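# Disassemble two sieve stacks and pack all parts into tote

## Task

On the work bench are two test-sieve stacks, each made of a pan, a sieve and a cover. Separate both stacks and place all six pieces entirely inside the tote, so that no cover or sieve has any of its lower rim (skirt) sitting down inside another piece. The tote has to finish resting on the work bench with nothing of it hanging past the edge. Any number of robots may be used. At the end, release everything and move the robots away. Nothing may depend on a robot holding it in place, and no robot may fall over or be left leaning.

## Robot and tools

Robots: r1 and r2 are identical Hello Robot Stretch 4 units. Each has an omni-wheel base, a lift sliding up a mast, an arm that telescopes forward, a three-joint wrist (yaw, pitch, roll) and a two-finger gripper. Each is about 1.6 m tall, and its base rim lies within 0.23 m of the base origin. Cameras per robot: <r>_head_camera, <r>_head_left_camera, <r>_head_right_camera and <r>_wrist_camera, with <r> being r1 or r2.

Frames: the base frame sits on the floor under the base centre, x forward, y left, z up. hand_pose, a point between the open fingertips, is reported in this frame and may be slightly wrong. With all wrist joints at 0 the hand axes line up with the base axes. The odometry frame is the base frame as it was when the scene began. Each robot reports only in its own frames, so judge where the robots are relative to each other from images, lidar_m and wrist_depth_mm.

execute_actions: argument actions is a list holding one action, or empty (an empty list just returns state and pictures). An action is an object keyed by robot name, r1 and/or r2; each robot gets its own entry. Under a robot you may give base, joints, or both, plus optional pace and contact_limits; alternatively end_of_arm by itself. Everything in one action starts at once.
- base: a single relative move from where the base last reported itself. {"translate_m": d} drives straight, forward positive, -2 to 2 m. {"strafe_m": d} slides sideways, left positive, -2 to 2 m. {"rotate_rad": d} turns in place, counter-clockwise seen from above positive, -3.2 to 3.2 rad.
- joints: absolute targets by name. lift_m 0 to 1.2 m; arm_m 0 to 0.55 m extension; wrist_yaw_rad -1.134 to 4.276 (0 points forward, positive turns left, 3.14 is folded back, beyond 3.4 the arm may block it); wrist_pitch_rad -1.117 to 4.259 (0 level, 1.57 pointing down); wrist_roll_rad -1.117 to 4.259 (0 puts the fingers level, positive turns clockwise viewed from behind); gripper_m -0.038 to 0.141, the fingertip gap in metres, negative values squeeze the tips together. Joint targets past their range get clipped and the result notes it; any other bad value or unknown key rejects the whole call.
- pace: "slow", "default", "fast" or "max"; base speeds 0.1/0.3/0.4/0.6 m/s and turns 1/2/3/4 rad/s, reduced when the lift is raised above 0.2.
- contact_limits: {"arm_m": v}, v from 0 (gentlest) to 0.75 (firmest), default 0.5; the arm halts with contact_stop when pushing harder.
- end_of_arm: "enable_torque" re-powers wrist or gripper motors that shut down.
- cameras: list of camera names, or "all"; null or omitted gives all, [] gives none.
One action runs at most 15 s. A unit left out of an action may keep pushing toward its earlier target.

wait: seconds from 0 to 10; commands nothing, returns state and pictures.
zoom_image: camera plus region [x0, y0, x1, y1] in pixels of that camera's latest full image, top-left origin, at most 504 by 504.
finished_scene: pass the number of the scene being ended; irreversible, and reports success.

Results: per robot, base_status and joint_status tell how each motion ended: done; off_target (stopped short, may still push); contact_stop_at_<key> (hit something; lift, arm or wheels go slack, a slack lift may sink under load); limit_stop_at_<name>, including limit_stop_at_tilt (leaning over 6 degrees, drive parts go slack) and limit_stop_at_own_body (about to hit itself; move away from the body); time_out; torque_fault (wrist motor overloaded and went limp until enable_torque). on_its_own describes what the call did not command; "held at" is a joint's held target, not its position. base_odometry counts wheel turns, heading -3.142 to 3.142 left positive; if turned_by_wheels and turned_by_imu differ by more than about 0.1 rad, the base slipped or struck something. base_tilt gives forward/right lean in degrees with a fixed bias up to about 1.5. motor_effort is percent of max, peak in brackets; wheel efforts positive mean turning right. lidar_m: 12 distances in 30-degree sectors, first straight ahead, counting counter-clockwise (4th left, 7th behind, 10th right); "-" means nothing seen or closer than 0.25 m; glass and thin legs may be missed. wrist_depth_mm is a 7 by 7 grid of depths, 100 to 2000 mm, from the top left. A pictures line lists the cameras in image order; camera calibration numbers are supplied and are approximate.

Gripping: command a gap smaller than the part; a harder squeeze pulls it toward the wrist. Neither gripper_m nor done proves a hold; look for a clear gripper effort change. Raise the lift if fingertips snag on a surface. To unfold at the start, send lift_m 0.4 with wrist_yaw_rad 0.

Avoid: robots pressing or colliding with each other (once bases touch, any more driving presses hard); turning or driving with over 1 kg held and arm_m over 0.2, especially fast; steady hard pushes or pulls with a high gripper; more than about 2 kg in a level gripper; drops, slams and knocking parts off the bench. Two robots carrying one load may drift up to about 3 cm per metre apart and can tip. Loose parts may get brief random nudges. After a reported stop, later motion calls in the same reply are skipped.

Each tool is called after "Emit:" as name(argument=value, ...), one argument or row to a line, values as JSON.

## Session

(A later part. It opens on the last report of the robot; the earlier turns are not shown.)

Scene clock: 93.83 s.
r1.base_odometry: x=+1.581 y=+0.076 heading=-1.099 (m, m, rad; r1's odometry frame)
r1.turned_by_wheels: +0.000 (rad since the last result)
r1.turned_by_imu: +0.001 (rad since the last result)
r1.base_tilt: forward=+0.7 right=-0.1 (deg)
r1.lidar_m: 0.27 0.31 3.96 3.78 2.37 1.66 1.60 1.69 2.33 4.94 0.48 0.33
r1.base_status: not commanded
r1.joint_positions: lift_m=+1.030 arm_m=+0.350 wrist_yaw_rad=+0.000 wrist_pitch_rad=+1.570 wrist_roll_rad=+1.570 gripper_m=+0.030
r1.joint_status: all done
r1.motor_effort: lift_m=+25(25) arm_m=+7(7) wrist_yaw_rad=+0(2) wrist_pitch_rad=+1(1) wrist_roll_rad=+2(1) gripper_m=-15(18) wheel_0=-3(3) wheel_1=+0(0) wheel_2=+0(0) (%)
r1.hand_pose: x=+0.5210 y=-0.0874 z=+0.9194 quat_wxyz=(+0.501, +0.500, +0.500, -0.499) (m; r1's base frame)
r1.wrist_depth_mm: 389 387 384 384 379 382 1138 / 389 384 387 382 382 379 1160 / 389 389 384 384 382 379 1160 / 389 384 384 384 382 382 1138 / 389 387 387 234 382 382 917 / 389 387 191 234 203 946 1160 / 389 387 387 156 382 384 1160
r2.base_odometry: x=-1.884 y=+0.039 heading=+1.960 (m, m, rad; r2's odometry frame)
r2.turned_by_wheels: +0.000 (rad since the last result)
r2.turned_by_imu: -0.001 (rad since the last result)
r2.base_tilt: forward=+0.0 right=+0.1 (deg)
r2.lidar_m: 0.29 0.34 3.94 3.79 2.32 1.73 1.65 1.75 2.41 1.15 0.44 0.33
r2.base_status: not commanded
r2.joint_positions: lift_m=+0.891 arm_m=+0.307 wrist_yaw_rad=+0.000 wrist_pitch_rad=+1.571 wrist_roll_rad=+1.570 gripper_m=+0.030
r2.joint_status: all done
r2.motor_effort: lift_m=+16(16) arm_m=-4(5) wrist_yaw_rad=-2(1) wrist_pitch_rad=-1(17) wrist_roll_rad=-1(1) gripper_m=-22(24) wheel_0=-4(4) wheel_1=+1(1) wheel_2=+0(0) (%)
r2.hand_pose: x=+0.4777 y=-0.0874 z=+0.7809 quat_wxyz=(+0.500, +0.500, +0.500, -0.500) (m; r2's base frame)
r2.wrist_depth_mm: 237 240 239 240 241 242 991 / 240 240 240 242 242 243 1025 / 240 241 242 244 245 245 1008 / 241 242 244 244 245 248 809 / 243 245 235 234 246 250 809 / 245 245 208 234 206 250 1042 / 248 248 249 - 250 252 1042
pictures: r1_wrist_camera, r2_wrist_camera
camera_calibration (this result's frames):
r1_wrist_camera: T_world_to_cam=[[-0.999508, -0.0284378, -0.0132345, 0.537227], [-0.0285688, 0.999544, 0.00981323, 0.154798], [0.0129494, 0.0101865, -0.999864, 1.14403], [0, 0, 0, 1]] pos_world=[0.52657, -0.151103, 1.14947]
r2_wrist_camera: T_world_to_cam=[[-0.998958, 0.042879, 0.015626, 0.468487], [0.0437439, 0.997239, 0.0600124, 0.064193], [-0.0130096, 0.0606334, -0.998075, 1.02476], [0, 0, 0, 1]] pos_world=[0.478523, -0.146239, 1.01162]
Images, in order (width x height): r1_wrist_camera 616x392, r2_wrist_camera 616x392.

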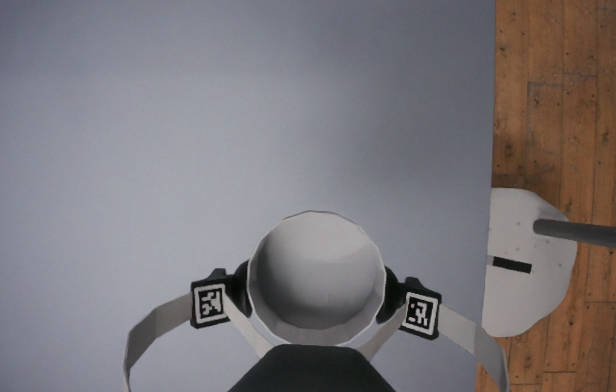

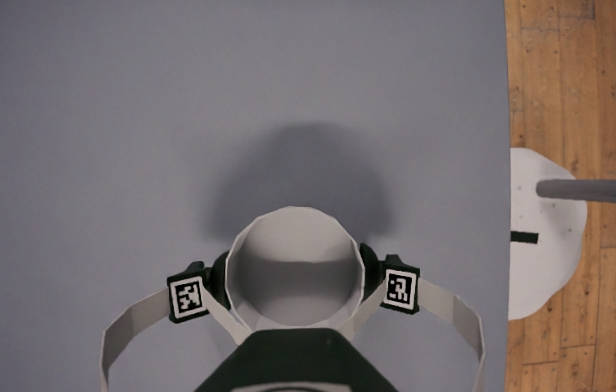

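Emit:
execute_actions(
  actions=[
    {"r2":{"joints":{"lift_m":1.03}},"r1":{"base":{"strafe_m":-0.431},"joints":{"arm_m":0.47}}},
  ],
  cameras=[],
)

Emit:
execute_actions(
  actions=[
    {"r2":{"base":{"strafe_m":-0.463}},"r1":{"joints":{"lift_m":0.917}}},
  ],
  cameras=["r1_wrist_camera","r2_wrist_camera","r2_head_right_camera"],
)

Scene clock: 97.63 s.
r1.base_odometry: x=+1.197 y=-0.120 heading=-1.099 (m, m, rad; r1's odometry frame)
r1.turned_by_wheels: +0.000 (rad since the last result)
r1.turned_by_imu: +0.001 (rad since the last result)
r1.base_tilt: forward=+0.8 right=+0.0 (deg)
r1.lidar_m: 0.29 0.33 0.48 4.21 2.35 1.70 1.62 1.66 2.31 4.49 0.47 0.34
r1.base_status: done
r1.joint_positions: lift_m=+1.030 arm_m=+0.469 wrist_yaw_rad=+0.000 wrist_pitch_rad=+1.570 wrist_roll_rad=+1.570 gripper_m=+0.030
r1.joint_status: all done
r1.motor_effort: lift_m=+25(25) arm_m=+7(9) wrist_yaw_rad=-1(1) wrist_pitch_rad=+1(1) wrist_roll_rad=+2(1) gripper_m=-18(19) wheel_0=+3(8) wheel_1=-3(11) wheel_2=+0(0) (%)
r1.hand_pose: x=+0.6399 y=-0.0874 z=+0.9194 quat_wxyz=(+0.501, +0.500, +0.500, -0.499) (m; r1's base frame)
r1.wrist_depth_mm: 298 297 294 293 336 382 377 / 345 382 379 359 338 379 379 / 373 362 382 362 379 377 379 / 375 384 382 382 382 379 379 / 377 364 382 234 327 379 379 / 332 342 191 234 202 379 382 / 389 387 298 156 293 379 382
r2.base_odometry: x=-1.884 y=+0.039 heading=+1.960 (m, m, rad; r2's odometry frame)
r2.turned_by_wheels: +0.000 (rad since the last result)
r2.turned_by_imu: -0.001 (rad since the last result)
r2.base_tilt: forward=-0.1 right=+0.4 (deg)
r2.lidar_m: 0.29 0.36 3.92 3.79 2.29 1.72 1.66 1.73 2.42 1.15 0.46 0.32
r2.base_status: not commanded
r2.joint_positions: lift_m=+1.030 arm_m=+0.307 wrist_yaw_rad=+0.000 wrist_pitch_rad=+1.571 wrist_roll_rad=+1.570 gripper_m=+0.030
r2.joint_status: all done
r2.motor_effort: lift_m=+21(22) arm_m=-4(4) wrist_yaw_rad=-2(2) wrist_pitch_rad=-2(1) wrist_roll_rad=+0(1) gripper_m=-24(23) wheel_0=-4(4) wheel_1=+1(1) wheel_2=+0(0) (%)
r2.hand_pose: x=+0.4777 y=-0.0874 z=+0.9195 quat_wxyz=(+0.500, +0.500, +0.500, -0.500) (m; r2's base frame)
r2.wrist_depth_mm: 370 373 375 382 379 1118 1138 / 375 375 377 379 379 1138 1182 / 377 377 379 382 382 1160 1160 / 384 382 382 382 389 931 946 / 382 387 234 234 389 946 1182 / 384 387 209 234 206 976 1182 / 387 389 392 - 389 1205 1205
pictures: none
No camera images: the call's "cameras" was empty. Leave "cameras" out to get every camera's image.

Scene clock: 100.50 s.
r1.base_odometry: x=+1.197 y=-0.120 heading=-1.099 (m, m, rad; r1's odometry frame)
r1.turned_by_wheels: +0.000 (rad since the last result)
r1.turned_by_imu: +0.001 (rad since the last result)
r1.base_tilt: forward=+0.7 right=-0.1 (deg)
r1.lidar_m: 0.30 0.33 0.47 4.19 2.36 1.72 1.63 1.70 2.29 4.49 0.45 0.32
r1.base_status: not commanded
r1.joint_positions: lift_m=+0.917 arm_m=+0.469 wrist_yaw_rad=+0.000 wrist_pitch_rad=+1.570 wrist_roll_rad=+1.570 gripper_m=+0.030
r1.joint_status: all done
r1.motor_effort: lift_m=+18(24) arm_m=+7(7) wrist_yaw_rad=+0(1) wrist_pitch_rad=-1(0) wrist_roll_rad=+0(1) gripper_m=-16(17) wheel_0=+4(3) wheel_1=-3(3) wheel_2=+0(0) (%)
r1.hand_pose: x=+0.6399 y=-0.0874 z=+0.8070 quat_wxyz=(+0.501, +0.500, +0.500, -0.499) (m; r1's base frame)
r1.wrist_depth_mm: 256 253 256 253 251 202 267 / 248 268 268 250 266 206 179 / 249 268 268 250 267 207 179 / 271 270 268 267 267 206 267 / 253 268 270 233 267 204 267 / 253 268 191 233 204 179 267 / 236 232 244 156 250 180 267
r2.base_odometry: x=-1.456 y=+0.214 heading=+1.960 (m, m, rad; r2's odometry frame)
r2.turned_by_wheels: +0.000 (rad since the last result)
r2.turned_by_imu: +0.000 (rad since the last result)
r2.base_tilt: forward=+0.0 right=+0.3 (deg)
r2.lidar_m: 0.30 0.31 0.47 4.27 2.33 1.75 1.65 1.75 2.45 4.48 0.43 0.32
r2.base_status: done
r2.joint_positions: lift_m=+1.030 arm_m=+0.307 wrist_yaw_rad=+0.000 wrist_pitch_rad=+1.571 wrist_roll_rad=+1.570 gripper_m=+0.030
r2.joint_status: not commanded
r2.motor_effort: lift_m=+21(21) arm_m=-4(4) wrist_yaw_rad=-2(2) wrist_pitch_rad=-1(2) wrist_roll_rad=-1(1) gripper_m=-22(22) wheel_0=+3(11) wheel_1=-3(11) wheel_2=+0(1) (%)
r2.hand_pose: x=+0.4777 y=-0.0874 z=+0.9195 quat_wxyz=(+0.500, +0.500, +0.500, -0.500) (m; r2's base frame)
r2.wrist_depth_mm: 373 330 289 377 379 1138 1160 / 336 349 375 379 384 1138 1160 / 375 359 377 384 379 1160 1160 / 375 377 379 382 387 960 946 / 382 379 235 235 387 960 1205 / 375 317 208 234 206 976 1182 / 298 297 300 - 394 1182 1182
pictures: r1_wrist_camera, r2_head_right_camera, r2_wrist_camera
camera_calibration (this result's frames):
r1_wrist_camera: T_world_to_cam=[[-0.999512, -0.0284192, -0.0129429, 0.654328], [-0.0285473, 0.999544, 0.00982153, 0.159277], [0.0126579, 0.0101862, -0.999868, 1.03028], [0, 0, 0, 1]] pos_world=[0.645514, -0.151103, 1.03705]
r2_wrist_camera: T_world_to_cam=[[-0.998962, 0.0428036, 0.0155736, 0.466387], [0.0436655, 0.997242, 0.0600147, 0.0559125], [-0.0129618, 0.0606324, -0.998076, 1.16303], [0, 0, 0, 1]] pos_world=[0.478537, -0.146239, 1.15017]
Images, in order (width x height): r1_wrist_camera 616x392, r2_head_right_camera 420x672, r2_wrist_camera 616x392.

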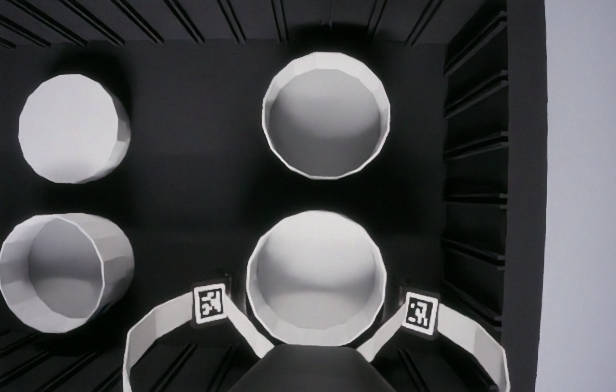

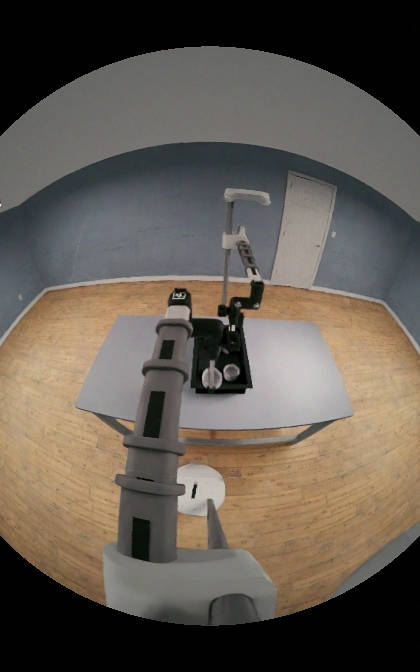

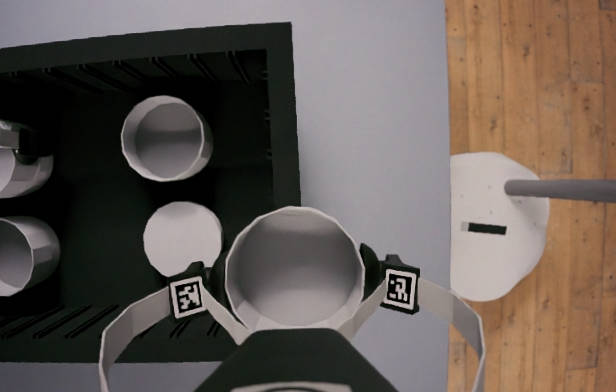

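Emit:
execute_actions(
  actions=[
    {"r1":{"joints":{"gripper_m":0.095}}},
  ],
  cameras=[],
)

Emit:
execute_actions(
  actions=[
    {"r1":{"joints":{"lift_m":1.03},"pace":"fast"}},
  ],
  cameras=[],
)

Emit:
execute_actions(
  actions=[
    {"r1":{"joints":{"arm_m":0.15},"pace":"fast"},"r2":{"joints":{"arm_m":0.423}}},
  ],
  cameras=[],
)

Emit:
execute_actions(
  actions=[
    {"r2":{"joints":{"lift_m":0.915}}},
  ],
  cameras=["r2_wrist_camera"],
)

Emit:
execute_actions(
  actions=[
    {"r2":{"joints":{"gripper_m":0.095}}},
  ],
  cameras=[],
)

Emit:
execute_actions(
  actions=[
    {"r2":{"joints":{"lift_m":1.03},"pace":"fast"}},
  ],
  cameras=["r2_wrist_camera"],
)

Emit:
execute_actions(
  actions=[
    {"r2":{"joints":{"arm_m":0.15},"pace":"fast"}},
  ],
  cameras=["r2_head_camera"],
)

Emit:
zoom_image(
  camera="r2_head_camera",
  region=[150, 290, 330, 440],
)

Scene clock: 103.43 s.
r1.base_odometry: x=+1.197 y=-0.120 heading=-1.099 (m, m, rad; r1's odometry frame)
r1.turned_by_wheels: +0.000 (rad since the last result)
r1.turned_by_imu: +0.001 (rad since the last result)
r1.base_tilt: forward=+0.6 right=-0.2 (deg)
r1.lidar_m: 0.31 0.34 0.47 4.20 2.34 1.71 1.62 1.68 2.33 4.48 0.50 0.33
r1.base_status: not commanded
r1.joint_positions: lift_m=+0.917 arm_m=+0.469 wrist_yaw_rad=+0.000 wrist_pitch_rad=+1.570 wrist_roll_rad=+1.570 gripper_m=+0.095
r1.joint_status: all done
r1.motor_effort: lift_m=+18(18) arm_m=+7(7) wrist_yaw_rad=+1(1) wrist_pitch_rad=-1(1) wrist_roll_rad=+1(2) gripper_m=+1(15) wheel_0=+3(3) wheel_1=-3(3) wheel_2=+0(0) (%)
r1.hand_pose: x=+0.6399 y=-0.0874 z=+0.8070 quat_wxyz=(+0.501, +0.500, +0.500, -0.499) (m; r1's base frame)
r1.wrist_depth_mm: 255 253 256 256 251 202 266 / 249 270 268 249 266 207 179 / 248 270 268 250 267 207 179 / 271 270 270 267 266 206 267 / 253 268 270 244 267 203 267 / 253 271 202 244 200 188 267 / 236 232 252 123 259 180 267
r2.base_odometry: x=-1.456 y=+0.214 heading=+1.960 (m, m, rad; r2's odometry frame)
r2.turned_by_wheels: +0.000 (rad since the last result)
r2.turned_by_imu: -0.001 (rad since the last result)
r2.base_tilt: forward=+0.0 right=+0.3 (deg)
r2.lidar_m: 0.29 0.32 0.48 4.25 2.32 1.76 1.66 1.74 2.48 4.45 0.45 0.30
r2.base_status: not commanded
r2.joint_positions: lift_m=+1.030 arm_m=+0.307 wrist_yaw_rad=+0.000 wrist_pitch_rad=+1.571 wrist_roll_rad=+1.570 gripper_m=+0.030
r2.joint_status: not commanded
r2.motor_effort: lift_m=+21(21) arm_m=-4(4) wrist_yaw_rad=-2(2) wrist_pitch_rad=-2(1) wrist_roll_rad=+0(1) gripper_m=-21(23) wheel_0=+3(3) wheel_1=-3(3) wheel_2=+0(0) (%)
r2.hand_pose: x=+0.4777 y=-0.0874 z=+0.9195 quat_wxyz=(+0.500, +0.500, +0.500, -0.500) (m; r2's base frame)
r2.wrist_depth_mm: 373 330 290 377 379 1138 1118 / 334 351 375 382 384 1160 1182 / 353 359 379 382 382 1138 1160 / 375 379 379 382 384 931 960 / 375 377 236 234 389 946 1182 / 373 317 208 233 206 976 1182 / 298 300 300 - 392 1160 1182
pictures: none
No camera images: the call's "cameras" was empty. Leave "cameras" out to get every camera's image.

Scene clock: 104.67 s.
r1.base_odometry: x=+1.197 y=-0.120 heading=-1.099 (m, m, rad; r1's odometry frame)
r1.turned_by_wheels: +0.000 (rad since the last result)
r1.turned_by_imu: +0.000 (rad since the last result)
r1.base_tilt: forward=+0.7 right=+0.0 (deg)
r1.lidar_m: 0.31 0.33 0.44 4.21 2.34 1.71 1.63 1.69 2.32 4.51 0.48 0.32
r1.base_status: not commanded
r1.joint_positions: lift_m=+1.030 arm_m=+0.469 wrist_yaw_rad=+0.000 wrist_pitch_rad=+1.570 wrist_roll_rad=+1.570 gripper_m=+0.095
r1.joint_status: all done
r1.motor_effort: lift_m=+24(27) arm_m=+7(7) wrist_yaw_rad=+0(0) wrist_pitch_rad=+1(0) wrist_roll_rad=-1(1) gripper_m=+1(1) wheel_0=+3(3) wheel_1=-3(3) wheel_2=+0(0) (%)
r1.hand_pose: x=+0.6399 y=-0.0874 z=+0.9195 quat_wxyz=(+0.501, +0.500, +0.500, -0.499) (m; r1's base frame)
r1.wrist_depth_mm: 298 342 294 294 338 379 379 / 345 382 382 359 338 382 379 / 370 362 382 364 379 379 379 / 373 387 384 379 382 379 379 / 375 366 384 357 379 379 379 / 334 345 202 347 200 379 379 / 389 389 297 123 294 382 379
r2.base_odometry: x=-1.456 y=+0.214 heading=+1.960 (m, m, rad; r2's odometry frame)
r2.turned_by_wheels: +0.000 (rad since the last result)
r2.turned_by_imu: +0.000 (rad since the last result)
r2.base_tilt: forward=-0.1 right=+0.2 (deg)
r2.lidar_m: 0.29 0.33 0.48 4.26 2.30 1.75 1.65 1.75 2.47 4.46 0.44 0.31
r2.base_status: not commanded
r2.joint_positions: lift_m=+1.030 arm_m=+0.307 wrist_yaw_rad=+0.000 wrist_pitch_rad=+1.571 wrist_roll_rad=+1.570 gripper_m=+0.030
r2.joint_status: not commanded
r2.motor_effort: lift_m=+21(21) arm_m=-4(4) wrist_yaw_rad=-2(2) wrist_pitch_rad=-1(1) wrist_roll_rad=-1(0) gripper_m=-22(25) wheel_0=+3(3) wheel_1=-3(2) wheel_2=+0(0) (%)
r2.hand_pose: x=+0.4777 y=-0.0874 z=+0.9195 quat_wxyz=(+0.500, +0.500, +0.500, -0.500) (m; r2's base frame)
r2.wrist_depth_mm: 370 330 289 377 377 1118 1138 / 332 351 375 379 377 1118 1138 / 373 359 377 379 382 1160 1160 / 377 377 379 384 387 931 960 / 377 382 235 234 384 960 1182 / 373 317 209 233 206 960 1182 / 298 298 298 - 394 1182 1205
pictures: none
No camera images: the call's "cameras" was empty. Leave "cameras" out to get every camera's image.

Scene clock: 106.40 s.
r1.base_odometry: x=+1.197 y=-0.120 heading=-1.099 (m, m, rad; r1's odometry frame)
r1.turned_by_wheels: +0.000 (rad since the last result)
r1.turned_by_imu: +0.000 (rad since the last result)
r1.base_tilt: forward=+0.7 right=-0.1 (deg)
r1.lidar_m: 0.32 0.33 0.47 4.20 2.34 1.73 1.60 1.69 2.30 4.50 0.47 0.34
r1.base_status: not commanded
r1.joint_positions: lift_m=+1.030 arm_m=+0.151 wrist_yaw_rad=+0.000 wrist_pitch_rad=+1.570 wrist_roll_rad=+1.570 gripper_m=+0.095
r1.joint_status: all done
r1.motor_effort: lift_m=+24(24) arm_m=-7(7) wrist_yaw_rad=+1(2) wrist_pitch_rad=-1(0) wrist_roll_rad=+2(1) gripper_m=-1(1) wheel_0=+3(3) wheel_1=-3(3) wheel_2=+0(0) (%)
r1.hand_pose: x=+0.3223 y=-0.0874 z=+0.9195 quat_wxyz=(+0.500, +0.500, +0.500, -0.500) (m; r1's base frame)
r1.wrist_depth_mm: 300 387 387 384 1160 1160 1160 / 345 387 387 1138 1160 1138 1138 / 347 387 387 1138 1160 1182 1138 / 340 389 389 1160 991 1160 1138 / 353 387 387 1160 931 931 1138 / 300 389 202 1160 200 1160 1138 / 392 389 392 123 1160 1160 1160
r2.base_odometry: x=-1.456 y=+0.214 heading=+1.960 (m, m, rad; r2's odometry frame)
r2.turned_by_wheels: +0.000 (rad since the last result)
r2.turned_by_imu: +0.000 (rad since the last result)
r2.base_tilt: forward=+0.0 right=+0.3 (deg)
r2.lidar_m: 0.30 0.32 0.48 4.27 2.32 1.76 1.65 1.74 2.45 4.45 0.45 0.31
r2.base_status: not commanded
r2.joint_positions: lift_m=+1.030 arm_m=+0.422 wrist_yaw_rad=+0.000 wrist_pitch_rad=+1.570 wrist_roll_rad=+1.570 gripper_m=+0.030
r2.joint_status: all done
r2.motor_effort: lift_m=+21(21) arm_m=+5(4) wrist_yaw_rad=-3(2) wrist_pitch_rad=-1(1) wrist_roll_rad=-1(1) gripper_m=-21(24) wheel_0=+3(3) wheel_1=-3(2) wheel_2=+0(0) (%)
r2.hand_pose: x=+0.5932 y=-0.0874 z=+0.9195 quat_wxyz=(+0.500, +0.500, +0.500, -0.500) (m; r2's base frame)
r2.wrist_depth_mm: 373 330 289 290 293 379 1138 / 330 355 375 357 334 382 1160 / 359 351 382 362 351 384 1160 / 377 379 382 382 366 387 878 / 359 364 235 236 298 392 946 / 347 315 209 233 206 389 1182 / 298 296 300 - 394 397 1182
pictures: none
No camera images: the call's "cameras" was empty. Leave "cameras" out to get every camera's image.

Scene clock: 107.93 s.
r1.base_odometry: x=+1.197 y=-0.120 heading=-1.099 (m, m, rad; r1's odometry frame)
r1.turned_by_wheels: +0.000 (rad since the last result)
r1.turned_by_imu: +0.000 (rad since the last result)
r1.base_tilt: forward=+0.6 right=+0.0 (deg)
r1.lidar_m: 0.30 0.32 0.47 4.20 2.35 1.71 1.62 1.67 2.32 4.47 0.46 0.34
r1.base_status: not commanded
r1.joint_positions: lift_m=+1.030 arm_m=+0.151 wrist_yaw_rad=+0.000 wrist_pitch_rad=+1.570 wrist_roll_rad=+1.570 gripper_m=+0.095
r1.joint_status: not commanded
r1.motor_effort: lift_m=+24(24) arm_m=-7(7) wrist_yaw_rad=+0(1) wrist_pitch_rad=-1(1) wrist_roll_rad=+1(1) gripper_m=-1(2) wheel_0=+3(3) wheel_1=-3(3) wheel_2=+0(0) (%)
r1.hand_pose: x=+0.3223 y=-0.0874 z=+0.9195 quat_wxyz=(+0.500, +0.500, +0.500, -0.500) (m; r1's base frame)
r1.wrist_depth_mm: 298 387 384 387 1160 1138 1138 / 345 389 387 1160 1160 1138 1160 / 349 387 387 1182 1160 1138 1138 / 342 389 387 1160 976 1138 1160 / 355 389 387 1182 946 931 1160 / 300 389 202 1160 200 1160 1138 / 392 389 389 124 1160 1138 1138
r2.base_odometry: x=-1.456 y=+0.214 heading=+1.960 (m, m, rad; r2's odometry frame)
r2.turned_by_wheels: +0.000 (rad since the last result)
r2.turned_by_imu: +0.000 (rad since the last result)
r2.base_tilt: forward=+0.0 right=+0.3 (deg)
r2.lidar_m: 0.30 0.34 0.45 4.26 2.33 1.70 1.67 1.74 2.44 4.47 0.44 0.34
r2.base_status: not commanded
r2.joint_positions: lift_m=+0.915 arm_m=+0.422 wrist_yaw_rad=+0.000 wrist_pitch_rad=+1.570 wrist_roll_rad=+1.570 gripper_m=+0.030
r2.joint_status: all done
r2.motor_effort: lift_m=+16(21) arm_m=+5(5) wrist_yaw_rad=-4(3) wrist_pitch_rad=+0(1) wrist_roll_rad=-1(1) gripper_m=-21(21) wheel_0=+3(3) wheel_1=-3(2) wheel_2=+0(0) (%)
r2.hand_pose: x=+0.5932 y=-0.0874 z=+0.8049 quat_wxyz=(+0.500, +0.500, +0.500, -0.500) (m; r2's base frame)
r2.wrist_depth_mm: 229 238 247 253 257 183 266 / 259 260 244 244 264 189 268 / 237 262 263 246 265 180 270 / 264 265 265 265 267 181 271 / 244 265 235 234 267 185 273 / 248 266 209 235 206 183 276 / 258 249 253 - 252 185 277
pictures: r2_wrist_camera
camera_calibration (this result's frames):
r2_wrist_camera: T_world_to_cam=[[-0.998981, 0.0424849, 0.0152631, 0.583735], [0.0433287, 0.997256, 0.0600282, 0.0579381], [-0.012671, 0.0606283, -0.99808, 1.04999], [0, 0, 0, 1]] pos_world=[0.593934, -0.146238, 1.03559]
Images, in order (width x height): r2_wrist_camera 616x392.

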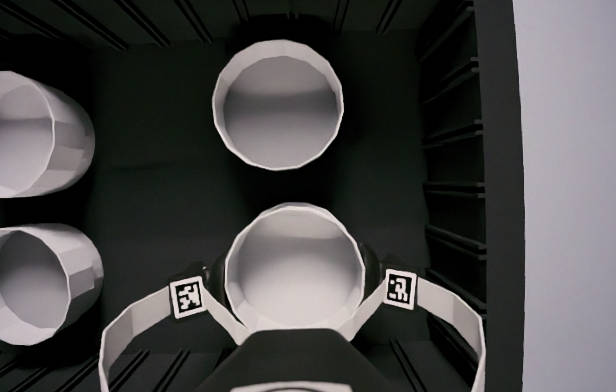

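Scene clock: 109.40 s.
r1.base_odometry: x=+1.197 y=-0.120 heading=-1.099 (m, m, rad; r1's odometry frame)
r1.turned_by_wheels: +0.000 (rad since the last result)
r1.turned_by_imu: +0.000 (rad since the last result)
r1.base_tilt: forward=+0.8 right=-0.1 (deg)
r1.lidar_m: 0.29 0.34 0.49 4.20 2.32 1.74 1.64 1.70 2.30 4.49 0.46 0.30
r1.base_status: not commanded
r1.joint_positions: lift_m=+1.030 arm_m=+0.151 wrist_yaw_rad=+0.000 wrist_pitch_rad=+1.570 wrist_roll_rad=+1.570 gripper_m=+0.095
r1.joint_status: not commanded
r1.motor_effort: lift_m=+24(24) arm_m=-7(7) wrist_yaw_rad=+0(0) wrist_pitch_rad=-1(0) wrist_roll_rad=+1(1) gripper_m=-1(1) wheel_0=+3(3) wheel_1=-3(3) wheel_2=+0(0) (%)
r1.hand_pose: x=+0.3223 y=-0.0874 z=+0.9195 quat_wxyz=(+0.500, +0.500, +0.500, -0.500) (m; r1's base frame)
r1.wrist_depth_mm: 297 387 387 387 1138 1160 1138 / 345 387 384 1160 1160 1160 1160 / 349 389 387 1160 1182 1160 1160 / 340 392 384 1182 976 1138 1160 / 353 389 384 1160 946 946 1160 / 298 389 202 1160 200 1160 1138 / 389 389 387 123 1160 1160 1160
r2.base_odometry: x=-1.456 y=+0.214 heading=+1.960 (m, m, rad; r2's odometry frame)
r2.turned_by_wheels: +0.000 (rad since the last result)
r2.turned_by_imu: +0.000 (rad since the last result)
r2.base_tilt: forward=-0.1 right=+0.2 (deg)
r2.lidar_m: 0.30 0.31 0.47 4.26 2.33 1.74 1.66 1.75 2.44 4.46 0.42 0.31
r2.base_status: not commanded
r2.joint_positions: lift_m=+0.915 arm_m=+0.422 wrist_yaw_rad=+0.000 wrist_pitch_rad=+1.570 wrist_roll_rad=+1.570 gripper_m=+0.095
r2.joint_status: all done
r2.motor_effort: lift_m=+16(16) arm_m=+5(5) wrist_yaw_rad=-2(3) wrist_pitch_rad=-1(1) wrist_roll_rad=-1(0) gripper_m=+1(23) wheel_0=+3(3) wheel_1=-3(3) wheel_2=+0(0) (%)
r2.hand_pose: x=+0.5932 y=-0.0874 z=+0.8049 quat_wxyz=(+0.500, +0.500, +0.500, -0.500) (m; r2's base frame)
r2.wrist_depth_mm: 229 237 245 252 258 183 267 / 259 263 245 245 264 188 266 / 237 264 263 246 265 180 268 / 263 264 265 266 266 182 271 / 244 264 244 244 262 185 274 / 249 268 244 245 265 183 274 / 257 255 254 - 252 185 276
pictures: none
No camera images: the call's "cameras" was empty. Leave "cameras" out to get every camera's image.

Scene clock: 110.63 s.
r1.base_odometry: x=+1.197 y=-0.120 heading=-1.099 (m, m, rad; r1's odometry frame)
r1.turned_by_wheels: +0.000 (rad since the last result)
r1.turned_by_imu: +0.000 (rad since the last result)
r1.base_tilt: forward=+0.7 right=-0.2 (deg)
r1.lidar_m: 0.29 0.31 0.48 4.21 2.35 1.74 1.63 1.67 2.29 4.49 0.49 0.33
r1.base_status: not commanded
r1.joint_positions: lift_m=+1.030 arm_m=+0.151 wrist_yaw_rad=+0.000 wrist_pitch_rad=+1.570 wrist_roll_rad=+1.570 gripper_m=+0.095
r1.joint_status: not commanded
r1.motor_effort: lift_m=+24(24) arm_m=-7(7) wrist_yaw_rad=+0(0) wrist_pitch_rad=-1(2) wrist_roll_rad=+0(1) gripper_m=+0(2) wheel_0=+3(3) wheel_1=-3(3) wheel_2=+0(0) (%)
r1.hand_pose: x=+0.3223 y=-0.0874 z=+0.9195 quat_wxyz=(+0.500, +0.500, +0.500, -0.500) (m; r1's base frame)
r1.wrist_depth_mm: 298 389 387 384 1138 1160 1160 / 345 387 384 1160 1160 1138 1160 / 347 387 387 1182 1160 1138 1138 / 342 387 387 1160 976 1138 1138 / 355 387 387 1160 946 946 1160 / 300 389 202 1160 200 1160 1160 / 389 389 387 123 1160 1138 1182
r2.base_odometry: x=-1.456 y=+0.214 heading=+1.960 (m, m, rad; r2's odometry frame)
r2.turned_by_wheels: +0.000 (rad since the last result)
r2.turned_by_imu: +0.000 (rad since the last result)
r2.base_tilt: forward=-0.2 right=+0.3 (deg)
r2.lidar_m: 0.30 0.33 0.48 4.25 2.32 1.75 1.67 1.75 2.45 4.48 0.43 0.31
r2.base_status: not commanded
r2.joint_positions: lift_m=+1.030 arm_m=+0.422 wrist_yaw_rad=+0.000 wrist_pitch_rad=+1.570 wrist_roll_rad=+1.570 gripper_m=+0.095
r2.joint_status: all done
r2.motor_effort: lift_m=+20(23) arm_m=+5(5) wrist_yaw_rad=-3(2) wrist_pitch_rad=+0(0) wrist_roll_rad=-1(1) gripper_m=-1(1) wheel_0=+3(3) wheel_1=-2(3) wheel_2=+0(0) (%)
r2.hand_pose: x=+0.5932 y=-0.0874 z=+0.9196 quat_wxyz=(+0.500, +0.500, +0.500, -0.500) (m; r2's base frame)
r2.wrist_depth_mm: 375 332 290 291 293 377 1160 / 332 355 373 362 334 382 1138 / 359 351 379 364 353 384 1118 / 377 382 379 379 368 387 878 / 357 359 379 359 298 389 931 / 347 345 312 362 298 389 1182 / 297 298 300 - 389 392 1182
pictures: r2_wrist_camera
camera_calibration (this result's frames):
r2_wrist_camera: T_world_to_cam=[[-0.998973, 0.0427164, 0.0151155, 0.582165], [0.0435509, 0.997246, 0.0600346, 0.0509163], [-0.0125094, 0.0606313, -0.998082, 1.16433], [0, 0, 0, 1]] pos_world=[0.593915, -0.146239, 1.15024]
Images, in order (width x height): r2_wrist_camera 616x392.

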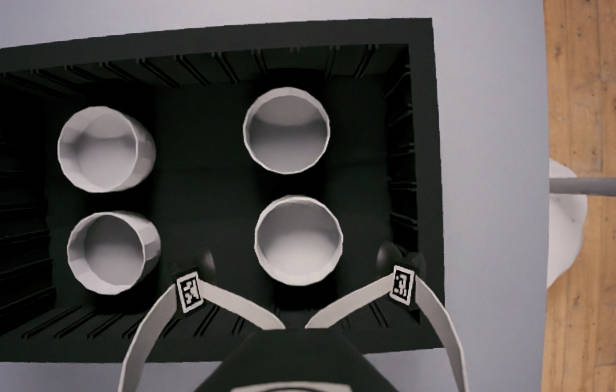

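Scene clock: 112.27 s.
r1.base_odometry: x=+1.197 y=-0.120 heading=-1.099 (m, m, rad; r1's odometry frame)
r1.turned_by_wheels: +0.000 (rad since the last result)
r1.turned_by_imu: +0.000 (rad since the last result)
r1.base_tilt: forward=+0.7 right=-0.1 (deg)
r1.lidar_m: 0.32 0.30 0.46 4.21 2.28 1.72 1.61 1.66 2.28 4.50 0.46 0.33
r1.base_status: not commanded
r1.joint_positions: lift_m=+1.030 arm_m=+0.151 wrist_yaw_rad=+0.000 wrist_pitch_rad=+1.570 wrist_roll_rad=+1.570 gripper_m=+0.095
r1.joint_status: not commanded
r1.motor_effort: lift_m=+24(24) arm_m=-7(7) wrist_yaw_rad=+0(0) wrist_pitch_rad=-3(1) wrist_roll_rad=+0(1) gripper_m=-1(1) wheel_0=+3(3) wheel_1=-3(3) wheel_2=+0(0) (%)
r1.hand_pose: x=+0.3223 y=-0.0874 z=+0.9195 quat_wxyz=(+0.500, +0.500, +0.500, -0.500) (m; r1's base frame)
r1.wrist_depth_mm: 298 387 387 384 1138 1138 1138 / 347 387 387 1160 1160 1160 1138 / 347 387 387 1160 1160 1160 1160 / 340 387 387 1160 960 1138 1138 / 355 387 389 1160 946 931 1160 / 298 392 202 1160 199 1160 1138 / 392 389 389 124 1182 1138 1138
r2.base_odometry: x=-1.456 y=+0.214 heading=+1.960 (m, m, rad; r2's odometry frame)
r2.turned_by_wheels: +0.000 (rad since the last result)
r2.turned_by_imu: +0.000 (rad since the last result)
r2.base_tilt: forward=-0.1 right=+0.3 (deg)
r2.lidar_m: 0.28 0.33 0.46 4.25 2.31 1.71 1.65 1.75 2.45 4.47 0.44 0.30
r2.base_status: not commanded
r2.joint_positions: lift_m=+1.030 arm_m=+0.151 wrist_yaw_rad=+0.000 wrist_pitch_rad=+1.570 wrist_roll_rad=+1.570 gripper_m=+0.095
r2.joint_status: all done
r2.motor_effort: lift_m=+20(20) arm_m=-5(7) wrist_yaw_rad=-2(2) wrist_pitch_rad=-1(0) wrist_roll_rad=-1(1) gripper_m=-3(3) wheel_0=+3(3) wheel_1=-2(2) wheel_2=+0(0) (%)
r2.hand_pose: x=+0.3220 y=-0.0874 z=+0.9196 quat_wxyz=(+0.500, +0.500, +0.500, -0.500) (m; r2's base frame)
r2.wrist_depth_mm: 370 375 379 1160 1118 1138 1160 / 327 375 379 1138 1160 1138 1160 / 357 375 382 1138 1138 1182 1160 / 379 370 384 1160 946 931 591 / 357 359 384 1160 946 960 1160 / 370 298 389 387 1160 1182 1182 / 300 389 387 - 1182 1205 1205
pictures: r2_head_camera
Images, in order (width x height): r2_head_camera 420x560.

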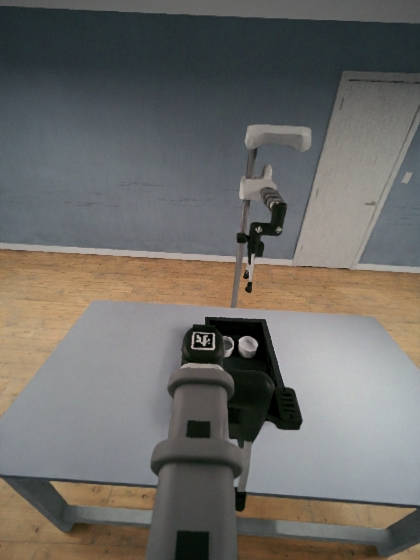

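Region (150, 290, 330, 440) of r2_head_camera's 420x560 image, scaled by 2.800, with more detail than that image has.

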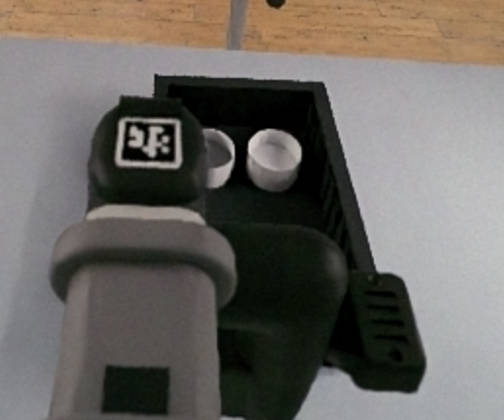

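Emit:
finished_scene(
  scene=1,
)

The scene is finished: the task was done.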